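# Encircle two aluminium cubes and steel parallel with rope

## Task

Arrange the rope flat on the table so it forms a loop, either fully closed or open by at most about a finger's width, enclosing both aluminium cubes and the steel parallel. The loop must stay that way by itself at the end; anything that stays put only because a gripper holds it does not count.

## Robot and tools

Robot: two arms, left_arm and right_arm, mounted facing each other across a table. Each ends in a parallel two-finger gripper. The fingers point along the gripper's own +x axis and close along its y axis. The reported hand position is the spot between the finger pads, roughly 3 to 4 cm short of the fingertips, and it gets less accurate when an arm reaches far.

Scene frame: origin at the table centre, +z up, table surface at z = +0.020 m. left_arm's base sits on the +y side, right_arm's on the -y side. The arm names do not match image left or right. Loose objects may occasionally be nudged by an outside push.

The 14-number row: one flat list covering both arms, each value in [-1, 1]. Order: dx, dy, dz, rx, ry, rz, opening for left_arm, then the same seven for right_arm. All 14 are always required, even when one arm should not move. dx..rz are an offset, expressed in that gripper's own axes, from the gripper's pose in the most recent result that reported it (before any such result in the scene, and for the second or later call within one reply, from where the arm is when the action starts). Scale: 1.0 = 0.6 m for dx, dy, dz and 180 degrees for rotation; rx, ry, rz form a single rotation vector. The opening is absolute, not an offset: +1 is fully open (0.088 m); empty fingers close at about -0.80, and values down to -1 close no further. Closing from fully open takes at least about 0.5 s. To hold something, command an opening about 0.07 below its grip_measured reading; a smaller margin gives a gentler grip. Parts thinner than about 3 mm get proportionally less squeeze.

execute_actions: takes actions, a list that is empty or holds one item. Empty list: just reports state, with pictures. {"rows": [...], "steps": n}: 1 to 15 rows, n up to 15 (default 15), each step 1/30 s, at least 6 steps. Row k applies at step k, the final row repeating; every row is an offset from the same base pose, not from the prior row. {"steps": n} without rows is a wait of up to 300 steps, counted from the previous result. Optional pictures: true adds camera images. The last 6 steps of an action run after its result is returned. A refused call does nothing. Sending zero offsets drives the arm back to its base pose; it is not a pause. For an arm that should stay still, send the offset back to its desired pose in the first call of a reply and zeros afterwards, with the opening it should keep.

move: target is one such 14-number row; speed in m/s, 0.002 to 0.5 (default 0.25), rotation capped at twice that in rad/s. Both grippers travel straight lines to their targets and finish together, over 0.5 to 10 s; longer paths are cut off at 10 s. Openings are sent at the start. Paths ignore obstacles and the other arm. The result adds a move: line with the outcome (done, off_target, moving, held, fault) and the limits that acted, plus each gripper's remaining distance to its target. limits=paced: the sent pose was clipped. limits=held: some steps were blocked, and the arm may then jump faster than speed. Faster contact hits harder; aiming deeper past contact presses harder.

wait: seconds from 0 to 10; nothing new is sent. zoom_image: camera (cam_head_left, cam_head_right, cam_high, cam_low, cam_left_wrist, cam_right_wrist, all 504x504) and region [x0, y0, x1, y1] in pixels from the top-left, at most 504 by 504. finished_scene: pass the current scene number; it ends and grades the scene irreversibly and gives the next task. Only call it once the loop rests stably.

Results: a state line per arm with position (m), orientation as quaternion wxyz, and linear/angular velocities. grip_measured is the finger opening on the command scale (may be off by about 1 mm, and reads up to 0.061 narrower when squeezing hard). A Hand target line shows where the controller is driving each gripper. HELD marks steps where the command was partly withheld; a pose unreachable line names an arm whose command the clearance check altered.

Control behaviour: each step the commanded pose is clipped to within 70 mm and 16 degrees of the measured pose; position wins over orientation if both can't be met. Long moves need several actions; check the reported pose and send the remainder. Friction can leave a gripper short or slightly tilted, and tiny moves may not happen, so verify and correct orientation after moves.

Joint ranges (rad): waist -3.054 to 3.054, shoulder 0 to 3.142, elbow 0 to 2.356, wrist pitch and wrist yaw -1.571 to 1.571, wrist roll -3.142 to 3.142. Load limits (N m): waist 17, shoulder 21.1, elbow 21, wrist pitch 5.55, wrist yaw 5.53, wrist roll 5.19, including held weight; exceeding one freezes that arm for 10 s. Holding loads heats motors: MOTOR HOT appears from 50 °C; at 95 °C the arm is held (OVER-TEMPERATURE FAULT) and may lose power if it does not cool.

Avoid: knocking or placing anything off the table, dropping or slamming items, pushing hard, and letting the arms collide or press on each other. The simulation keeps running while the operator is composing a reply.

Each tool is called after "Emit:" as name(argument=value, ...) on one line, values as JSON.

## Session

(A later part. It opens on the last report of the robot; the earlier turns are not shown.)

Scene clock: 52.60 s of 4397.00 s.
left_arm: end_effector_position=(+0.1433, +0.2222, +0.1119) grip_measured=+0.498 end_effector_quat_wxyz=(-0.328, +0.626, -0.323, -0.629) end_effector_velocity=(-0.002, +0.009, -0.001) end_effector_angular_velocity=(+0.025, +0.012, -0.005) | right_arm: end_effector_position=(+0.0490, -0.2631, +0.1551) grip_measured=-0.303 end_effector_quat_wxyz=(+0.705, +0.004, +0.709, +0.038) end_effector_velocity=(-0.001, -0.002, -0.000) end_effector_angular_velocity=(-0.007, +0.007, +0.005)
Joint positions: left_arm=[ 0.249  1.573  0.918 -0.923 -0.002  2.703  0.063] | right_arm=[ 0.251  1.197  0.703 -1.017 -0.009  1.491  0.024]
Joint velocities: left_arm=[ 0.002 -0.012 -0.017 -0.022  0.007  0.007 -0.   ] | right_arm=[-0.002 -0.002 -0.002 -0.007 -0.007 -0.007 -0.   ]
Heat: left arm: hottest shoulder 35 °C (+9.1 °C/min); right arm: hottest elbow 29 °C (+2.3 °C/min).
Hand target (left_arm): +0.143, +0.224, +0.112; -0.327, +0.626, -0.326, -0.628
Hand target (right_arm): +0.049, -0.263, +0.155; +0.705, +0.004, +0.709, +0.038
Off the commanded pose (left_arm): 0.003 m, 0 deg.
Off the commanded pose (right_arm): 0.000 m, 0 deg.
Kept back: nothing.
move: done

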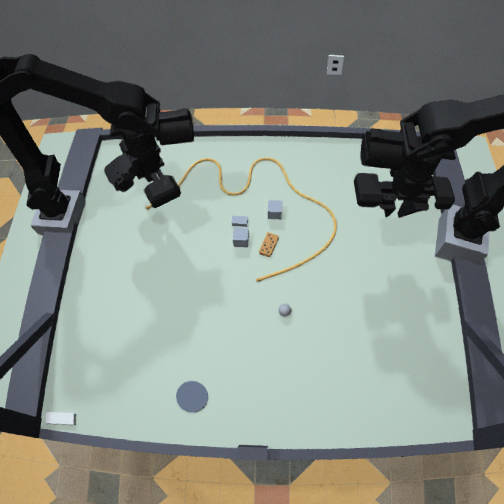

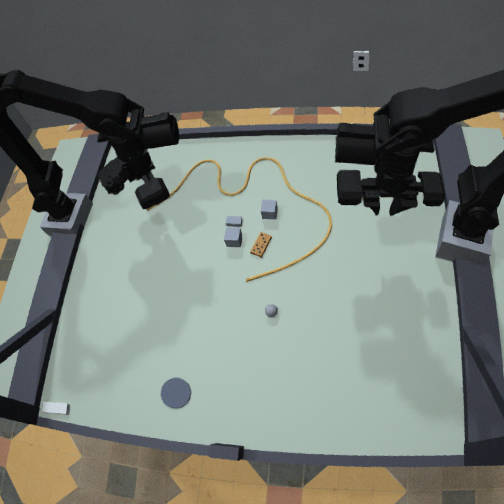

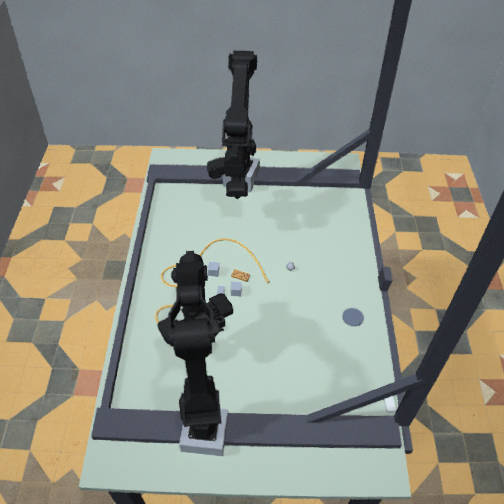

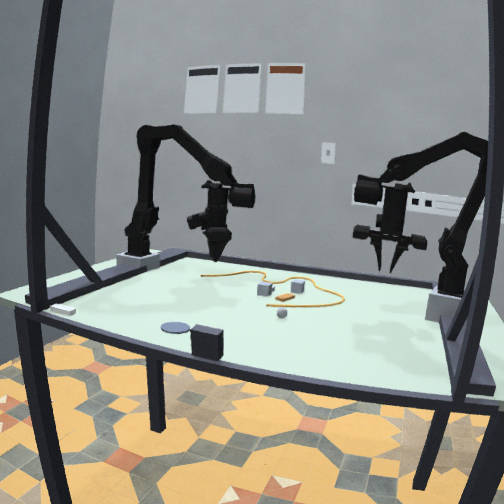

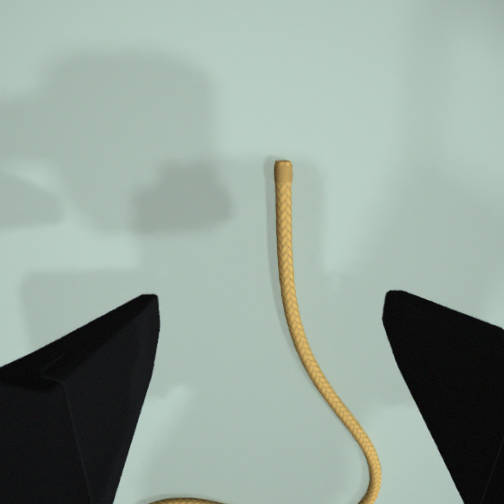

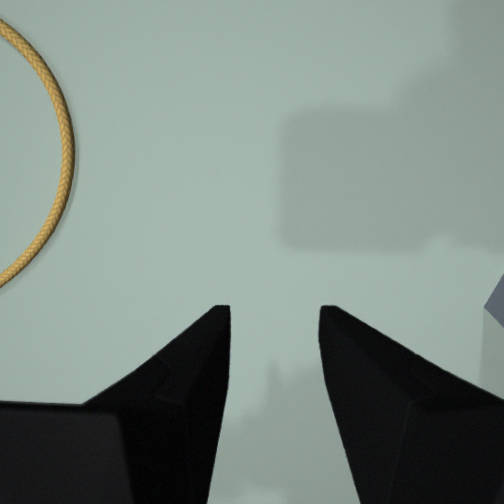

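Emit:
move(target=[0.096,-0.008,0.005,0,-0.006,0,0.0, 0,0,0,0,0,0,-0.3], speed=0.08)

Emit:
move(target=[0,0,0,0,0,0,-0.85, 0,0,0,0,0,0,-0.3])

Emit:
move(target=[-0.035,0,0,0,0,0,-0.85, 0,0,0,0,0,0,-0.3], speed=0.1)

Scene clock: 54.00 s of 4397.00 s.
left_arm: end_effector_position=(+0.1455, +0.2243, +0.0583) grip_measured=+0.002 end_effector_quat_wxyz=(-0.328, +0.625, -0.323, -0.631) end_effector_velocity=(+0.002, +0.006, -0.001) end_effector_angular_velocity=(+0.030, -0.017, -0.010) | right_arm: end_effector_position=(+0.0490, -0.2631, +0.1551) grip_measured=-0.303 end_effector_quat_wxyz=(+0.705, +0.004, +0.709, +0.038) end_effector_velocity=(-0.001, +0.001, -0.000) end_effector_angular_velocity=(+0.008, +0.007, +0.005)
Joint positions: left_arm=[ 0.262  1.686  0.791 -0.687  0.003  2.714  0.039] | right_arm=[ 0.251  1.197  0.703 -1.017 -0.009  1.491  0.024]
Joint velocities: left_arm=[-0.002  0.002 -0.002 -0.022 -0.022  0.007 -0.   ] | right_arm=[-0.002 -0.002 -0.002  0.007 -0.007 -0.007 -0.   ]
Heat: left arm: hottest shoulder 34 °C (+7.8 °C/min); right arm: hottest elbow 29 °C (+2.2 °C/min).
Hand target (left_arm): +0.145, +0.227, +0.054; -0.331, +0.620, -0.320, -0.635
Hand target (right_arm): +0.049, -0.263, +0.155; +0.705, +0.004, +0.709, +0.038
Off the commanded pose (left_arm): 0.005 m, 1 deg.
Off the commanded pose (right_arm): 0.000 m, 0 deg.
Kept back: nothing.
move: done

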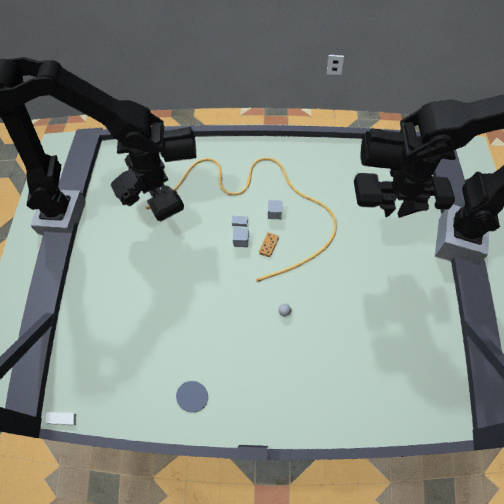

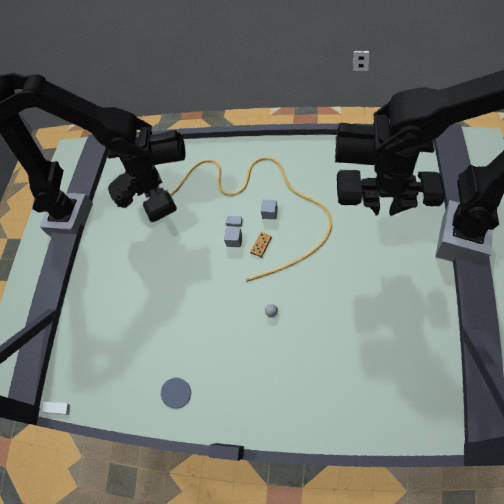

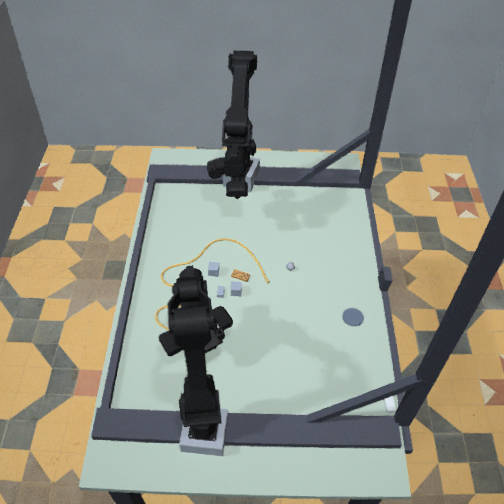

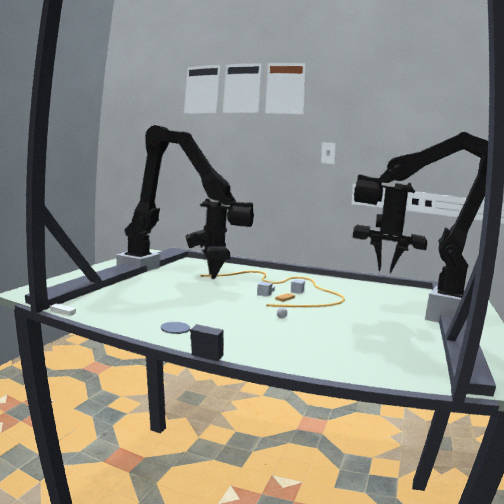

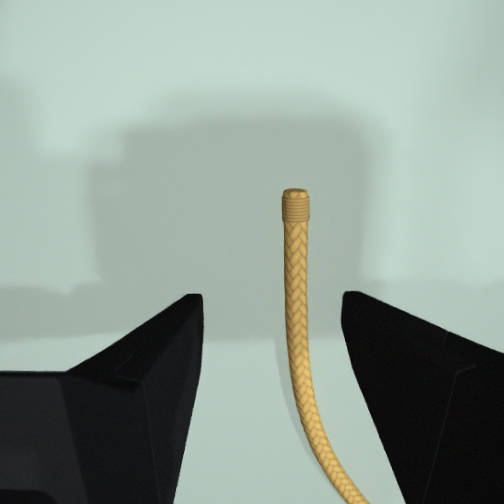

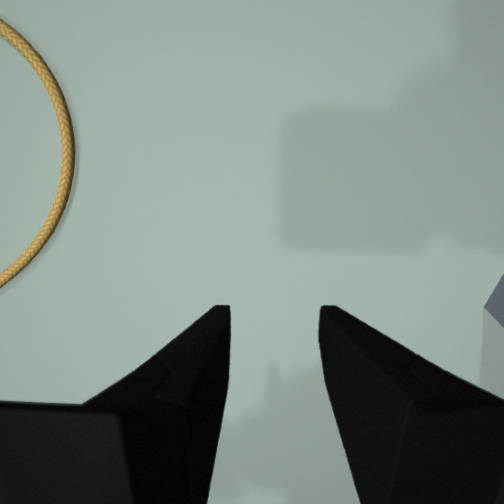

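Scene clock: 54.50 s of 4397.00 s.
left_arm: end_effector_position=(+0.1455, +0.2243, +0.0583) grip_measured=-0.742 end_effector_quat_wxyz=(-0.328, +0.625, -0.323, -0.631) end_effector_velocity=(+0.002, +0.002, +0.001) end_effector_angular_velocity=(+0.007, -0.021, +0.005) | right_arm: end_effector_position=(+0.0490, -0.2631, +0.1551) grip_measured=-0.303 end_effector_quat_wxyz=(+0.705, +0.004, +0.709, +0.038) end_effector_velocity=(+0.000, +0.001, -0.000) end_effector_angular_velocity=(+0.008, +0.007, +0.000)
Joint positions: left_arm=[ 0.262  1.686  0.791 -0.687  0.003  2.714  0.003] | right_arm=[ 0.251  1.197  0.703 -1.017 -0.009  1.491  0.024]
Joint velocities: left_arm=[-0.002 -0.007 -0.002 -0.007 -0.022 -0.007 -0.   ] | right_arm=[-0.007 -0.002 -0.002  0.007 -0.007 -0.007 -0.   ]
Heat: left arm: hottest shoulder 34 °C (+7.7 °C/min); right arm: hottest elbow 29 °C (+2.2 °C/min).
Hand target (left_arm): +0.146, +0.224, +0.058; -0.328, +0.625, -0.323, -0.631
Hand target (right_arm): +0.049, -0.263, +0.155; +0.705, +0.004, +0.709, +0.038
Off the commanded pose (left_arm): 0.000 m, 0 deg.
Off the commanded pose (right_arm): 0.000 m, 0 deg.
Kept back: nothing.
move: done

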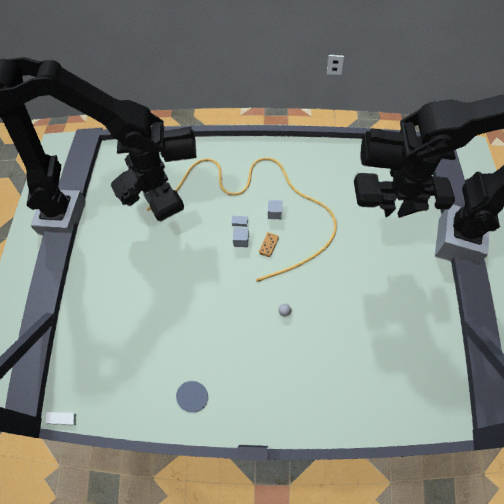

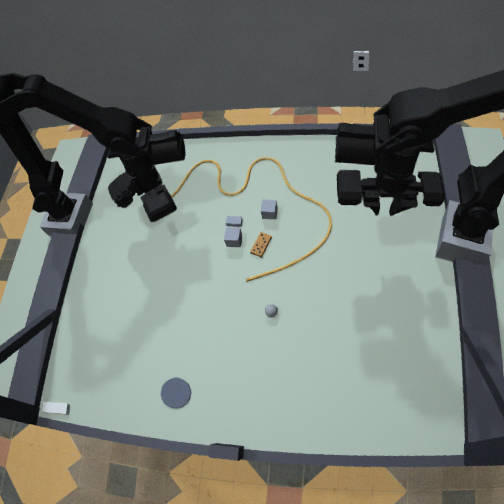

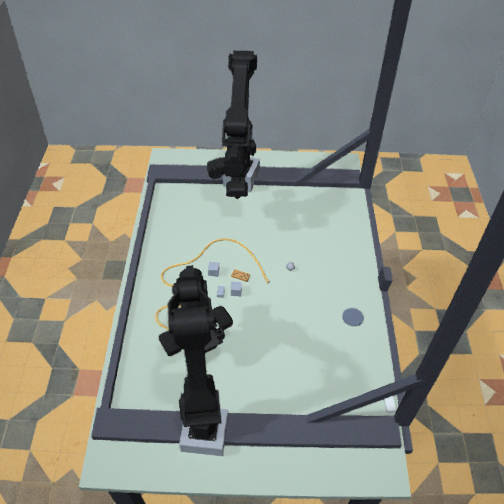

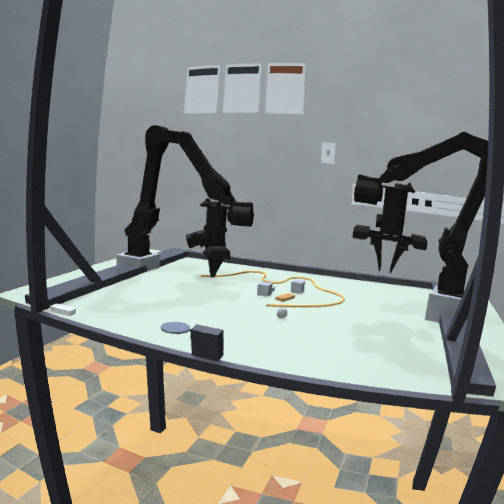

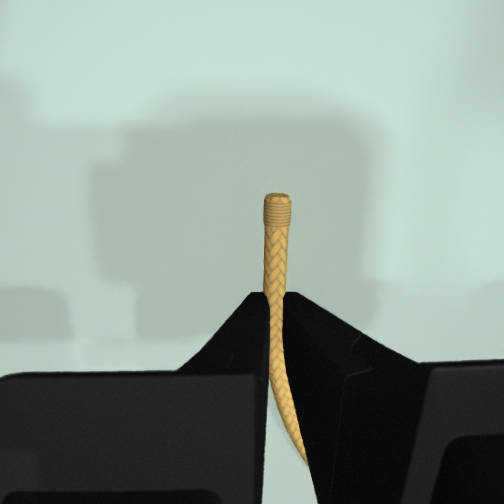

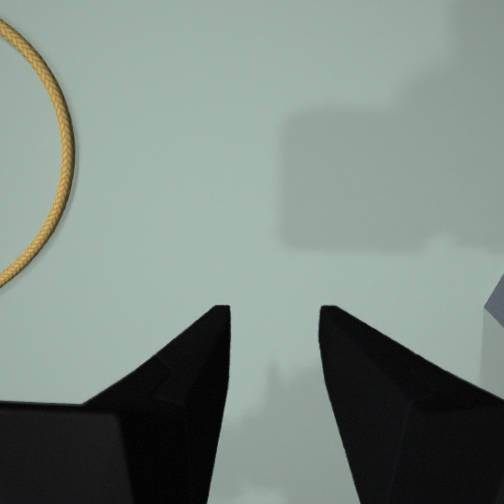

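Scene clock: 55.30 s of 4397.00 s.
left_arm: end_effector_position=(+0.1450, +0.2269, +0.0753) grip_measured=-0.742 end_effector_quat_wxyz=(-0.332, +0.622, -0.319, -0.634) end_effector_velocity=(+0.001, +0.003, +0.003) end_effector_angular_velocity=(+0.009, -0.006, -0.005) | right_arm: end_effector_position=(+0.0490, -0.2631, +0.1551) grip_measured=-0.303 end_effector_quat_wxyz=(+0.705, +0.004, +0.709, +0.038) end_effector_velocity=(-0.001, -0.000, -0.001) end_effector_angular_velocity=(+0.003, +0.007, +0.005)
Joint positions: left_arm=[ 0.262  1.644  0.826 -0.778  0.003  2.714  0.003] | right_arm=[ 0.251  1.197  0.703 -1.017 -0.009  1.491  0.024]
Joint velocities: left_arm=[ 0.002 -0.012  0.002 -0.022 -0.007  0.007  0.   ] | right_arm=[-0.002 -0.002 -0.007  0.007 -0.007 -0.007 -0.   ]
Heat: left arm: hottest shoulder 34 °C (+7.6 °C/min); right arm: hottest elbow 29 °C (+2.2 °C/min).
Hand target (left_arm): +0.146, +0.224, +0.079; -0.328, +0.625, -0.323, -0.631
Hand target (right_arm): +0.049, -0.263, +0.155; +0.705, +0.004, +0.709, +0.038
Off the commanded pose (left_arm): 0.005 m, 1 deg.
Off the commanded pose (right_arm): 0.000 m, 0 deg.
Kept back: nothing.
move: done

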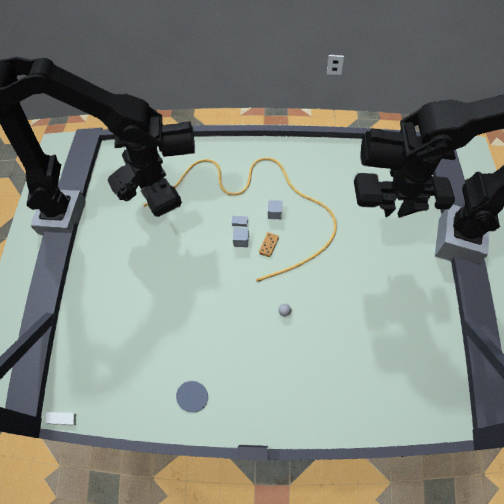

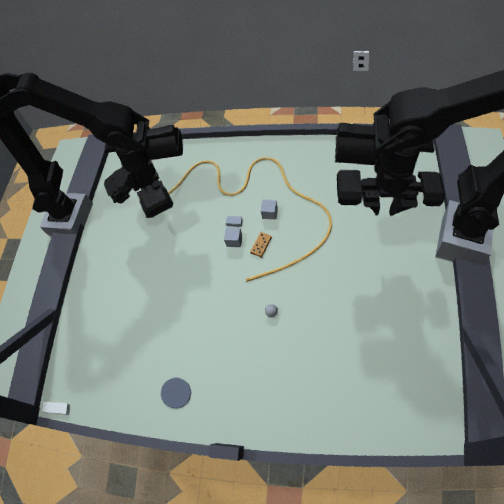

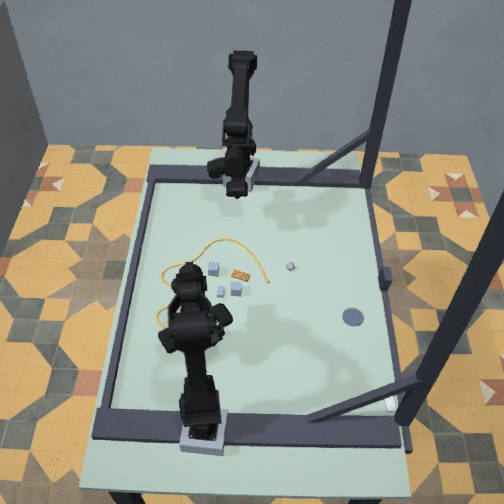

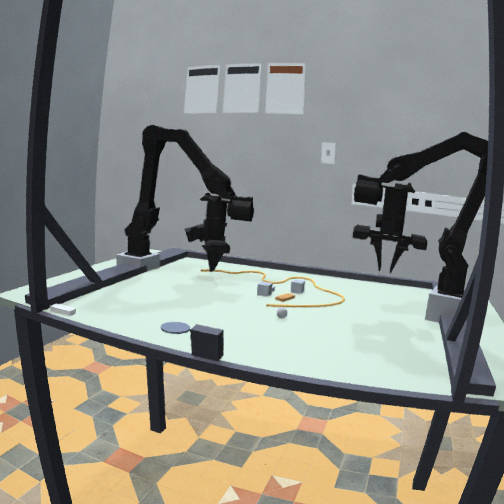

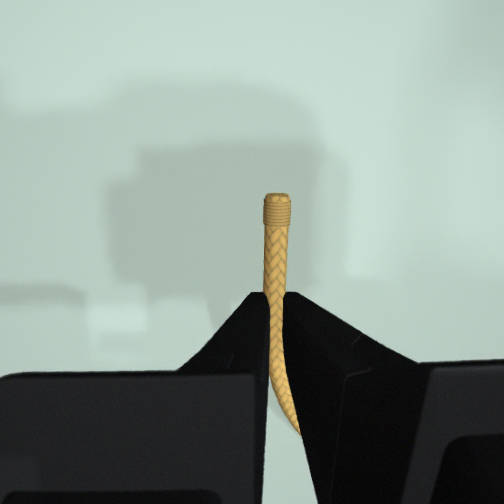

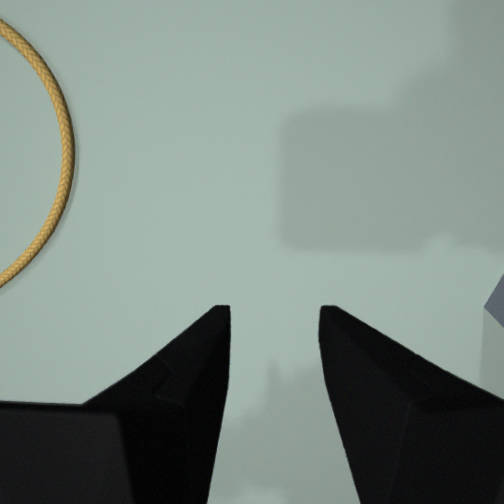

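Emit:
move(target=[-0.01,0.239,0.066,-0.25,0,0,-0.85, 0,0,0,0,0,0,-0.3], speed=0.25)

Emit:
move(target=[-0.005,0.252,0.015,-0.44,0,0,-0.85, 0,0,0,0,0,0,-0.3], speed=0.3)

Scene clock: 57.67 s of 4397.00 s.
left_arm: end_effector_position=(+0.0063, +0.1778, +0.0833) grip_measured=-0.742 end_effector_quat_wxyz=(-0.066, +0.702, -0.057, -0.706) end_effector_velocity=(-0.004, -0.003, +0.001) end_effector_angular_velocity=(-0.009, +0.010, +0.015) | right_arm: end_effector_position=(+0.0490, -0.2631, +0.1551) grip_measured=-0.303 end_effector_quat_wxyz=(+0.705, +0.004, +0.709, +0.038) end_effector_velocity=(-0.001, -0.002, +0.000) end_effector_angular_velocity=(-0.002, +0.007, +0.005)
Joint positions: left_arm=[-0.233  1.825  1.081 -0.838  0.008  1.437  0.003] | right_arm=[ 0.251  1.197  0.703 -1.017 -0.009  1.491  0.024]
Joint velocities: left_arm=[-0.007  0.002  0.007  0.007  0.007 -0.022 -0.   ] | right_arm=[-0.002 -0.007 -0.002 -0.007 -0.007 -0.007 -0.   ]
Heat: left arm: hottest shoulder 34 °C (+7.3 °C/min); right arm: hottest elbow 29 °C (+2.1 °C/min).
Hand target (left_arm): +0.005, +0.177, +0.082; -0.067, +0.703, -0.053, -0.706
Hand target (right_arm): +0.049, -0.263, +0.155; +0.705, +0.004, +0.709, +0.038
Off the commanded pose (left_arm): 0.003 m, 1 deg.
Off the commanded pose (right_arm): 0.000 m, 0 deg.
Kept back: nothing.
move: done

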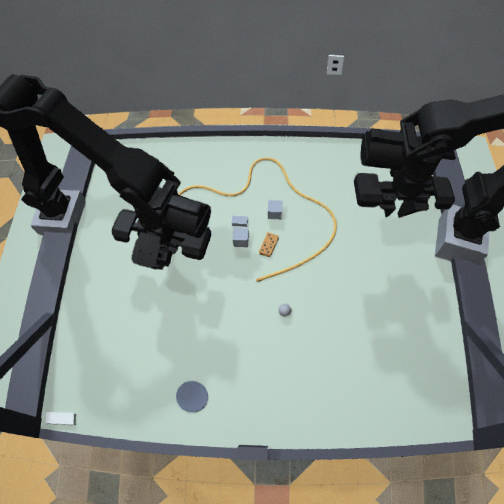

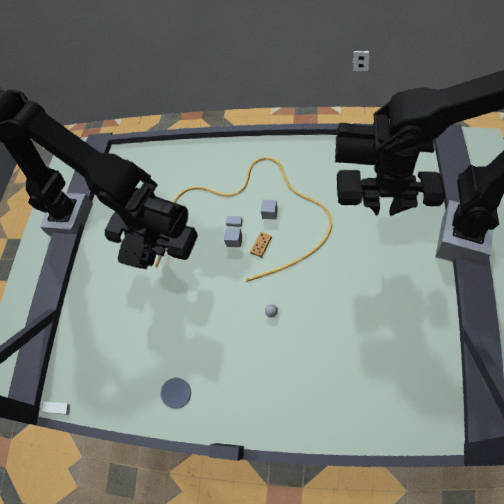

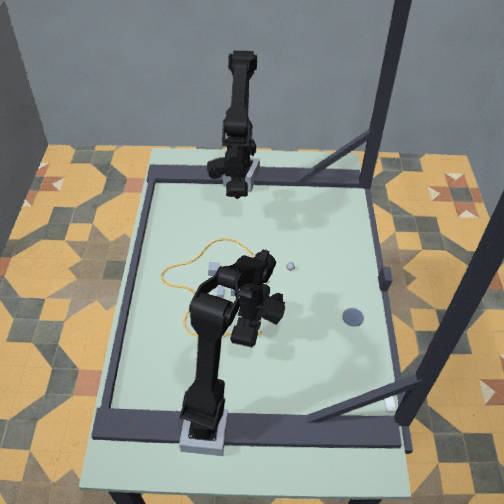

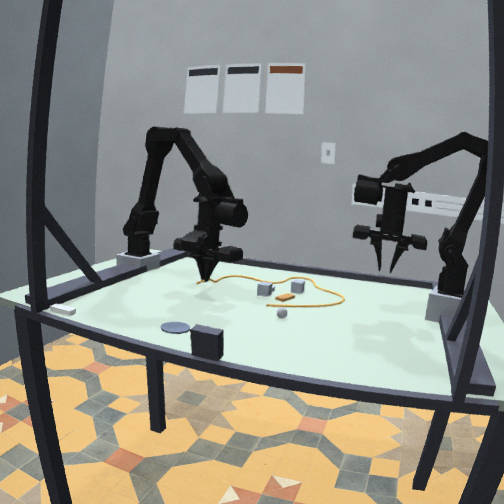

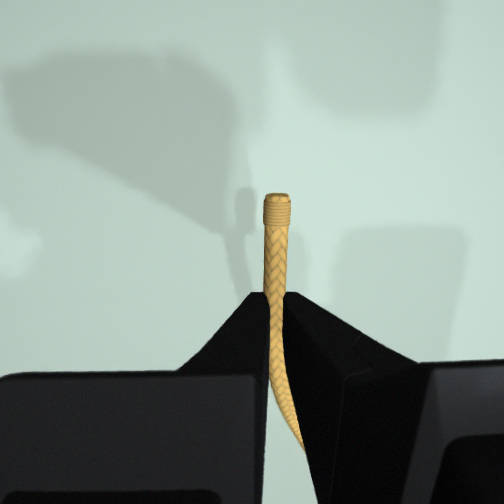

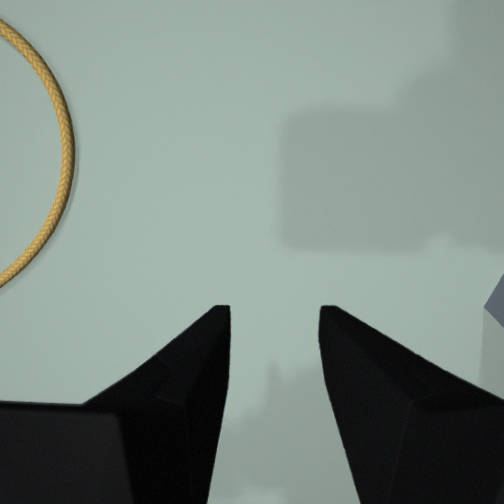

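Scene clock: 60.50 s of 4397.00 s.
left_arm: end_effector_position=(-0.0307, +0.0320, +0.0900) grip_measured=-0.742 end_effector_quat_wxyz=(+0.397, +0.582, +0.401, -0.586) end_effector_velocity=(+0.001, +0.004, +0.001) end_effector_angular_velocity=(+0.028, -0.001, +0.024) | right_arm: end_effector_position=(+0.0490, -0.2631, +0.1551) grip_measured=-0.303 end_effector_quat_wxyz=(+0.705, +0.004, +0.709, +0.038) end_effector_velocity=(-0.001, +0.001, -0.000) end_effector_angular_velocity=(+0.008, +0.008, -0.009)
Joint positions: left_arm=[-0.214  2.357  1.933 -1.146  0.008  0.084  0.003] | right_arm=[ 0.251  1.197  0.703 -1.017 -0.009  1.491  0.024]
Joint velocities: left_arm=[ 0.002  0.007  0.017 -0.037  0.007 -0.022  0.   ] | right_arm=[-0.002 -0.002 -0.002  0.007 -0.007  0.007  0.   ]
Heat: left arm: hottest shoulder 34 °C (+7.1 °C/min); right arm: hottest elbow 29 °C (+2.0 °C/min).
Hand target (left_arm): -0.029, +0.031, +0.085; +0.397, +0.583, +0.406, -0.581
Hand target (right_arm): +0.049, -0.263, +0.155; +0.705, +0.004, +0.709, +0.038
Off the commanded pose (left_arm): 0.006 m, 1 deg.
Off the commanded pose (right_arm): 0.000 m, 0 deg.
Kept back: nothing.
move: done

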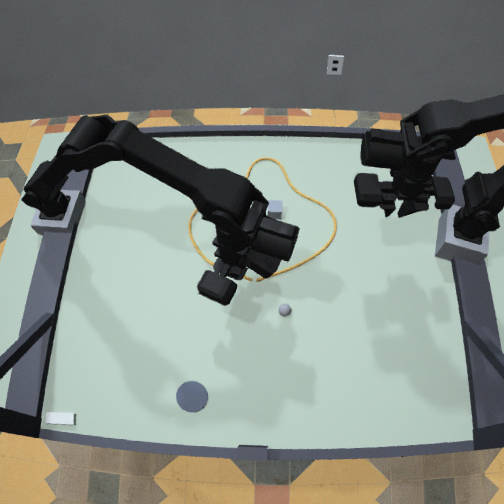

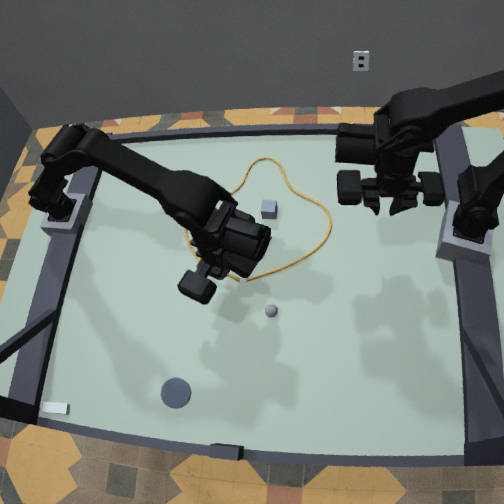

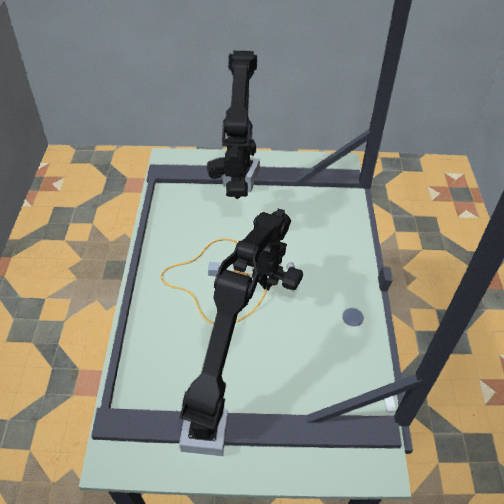

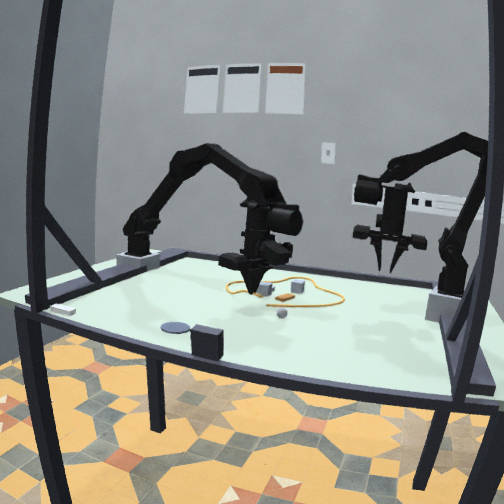

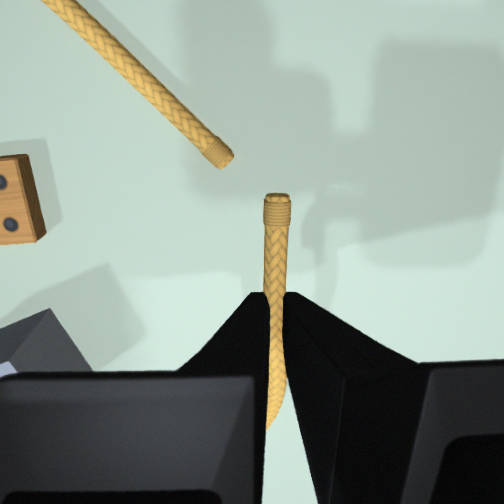

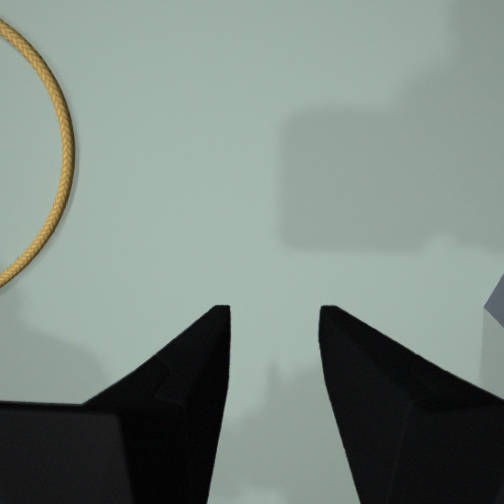

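Emit:
move(target=[0.035,0.02,0.012,0,0.006,0,-0.85, 0,0,0,0,0,0,-0.3], speed=0.06)

Scene clock: 61.57 s of 4397.00 s.
left_arm: end_effector_position=(-0.0237, +0.0227, +0.0746) grip_measured=-0.742 end_effector_quat_wxyz=(+0.395, +0.585, +0.404, -0.582) end_effector_velocity=(-0.003, -0.003, +0.005) end_effector_angular_velocity=(-0.010, +0.010, +0.005) | right_arm: end_effector_position=(+0.0490, -0.2631, +0.1551) grip_measured=-0.303 end_effector_quat_wxyz=(+0.705, +0.004, +0.709, +0.038) end_effector_velocity=(-0.001, -0.003, -0.001) end_effector_angular_velocity=(-0.007, +0.007, +0.005)
Joint positions: left_arm=[-0.194  2.415  1.974 -1.141  0.008  0.102  0.003] | right_arm=[ 0.251  1.197  0.703 -1.017 -0.009  1.491  0.024]
Joint velocities: left_arm=[-0.002 -0.002  0.017 -0.007  0.007 -0.007 -0.   ] | right_arm=[-0.002 -0.007 -0.007 -0.007 -0.007 -0.007  0.   ]
Heat: left arm: hottest shoulder 34 °C (+7.1 °C/min); right arm: hottest elbow 29 °C (+2.0 °C/min).
Hand target (left_arm): -0.023, +0.021, +0.069; +0.393, +0.587, +0.405, -0.580
Hand target (right_arm): +0.049, -0.263, +0.155; +0.705, +0.004, +0.709, +0.038
Off the commanded pose (left_arm): 0.006 m, 0 deg.
Off the commanded pose (right_arm): 0.000 m, 0 deg.
Kept back: nothing.
move: done

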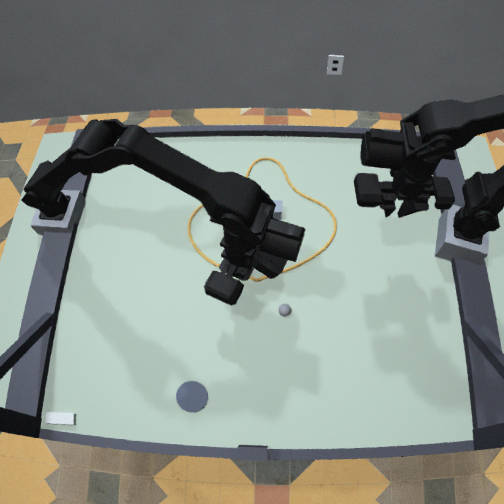

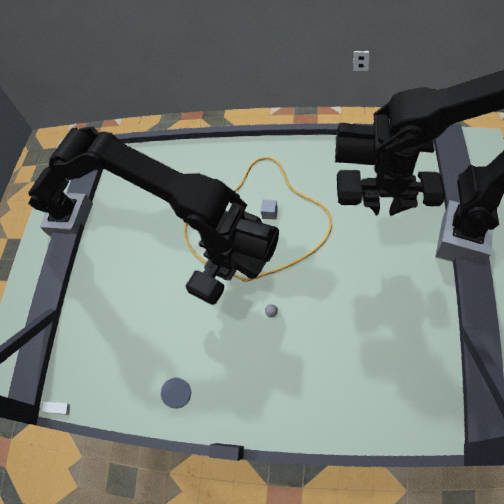

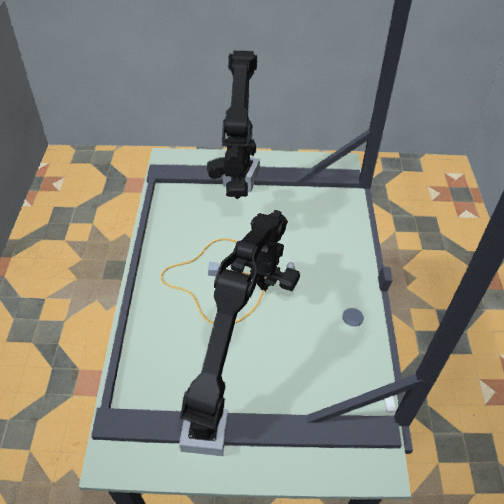

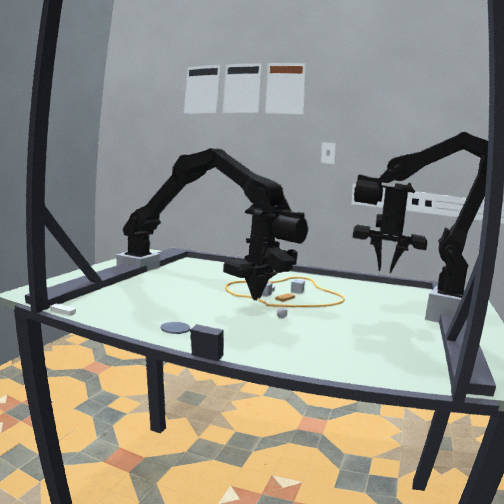

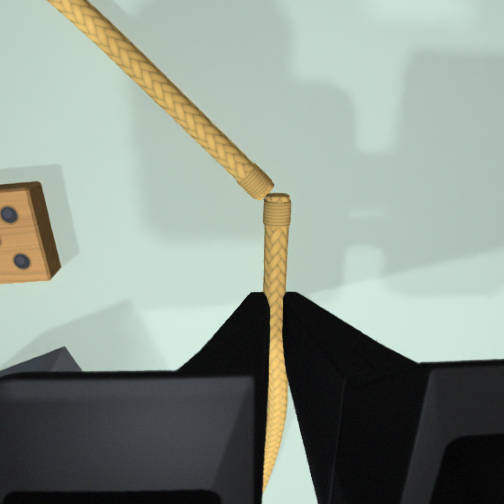

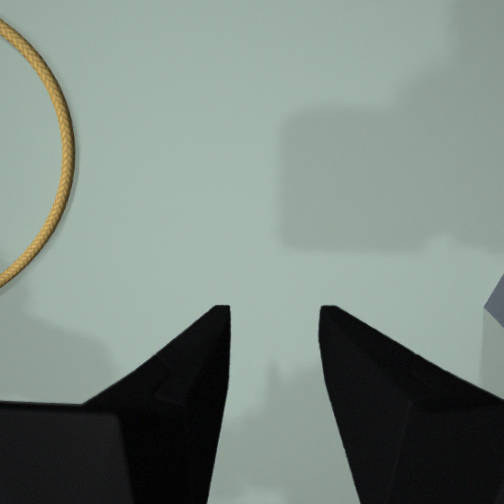

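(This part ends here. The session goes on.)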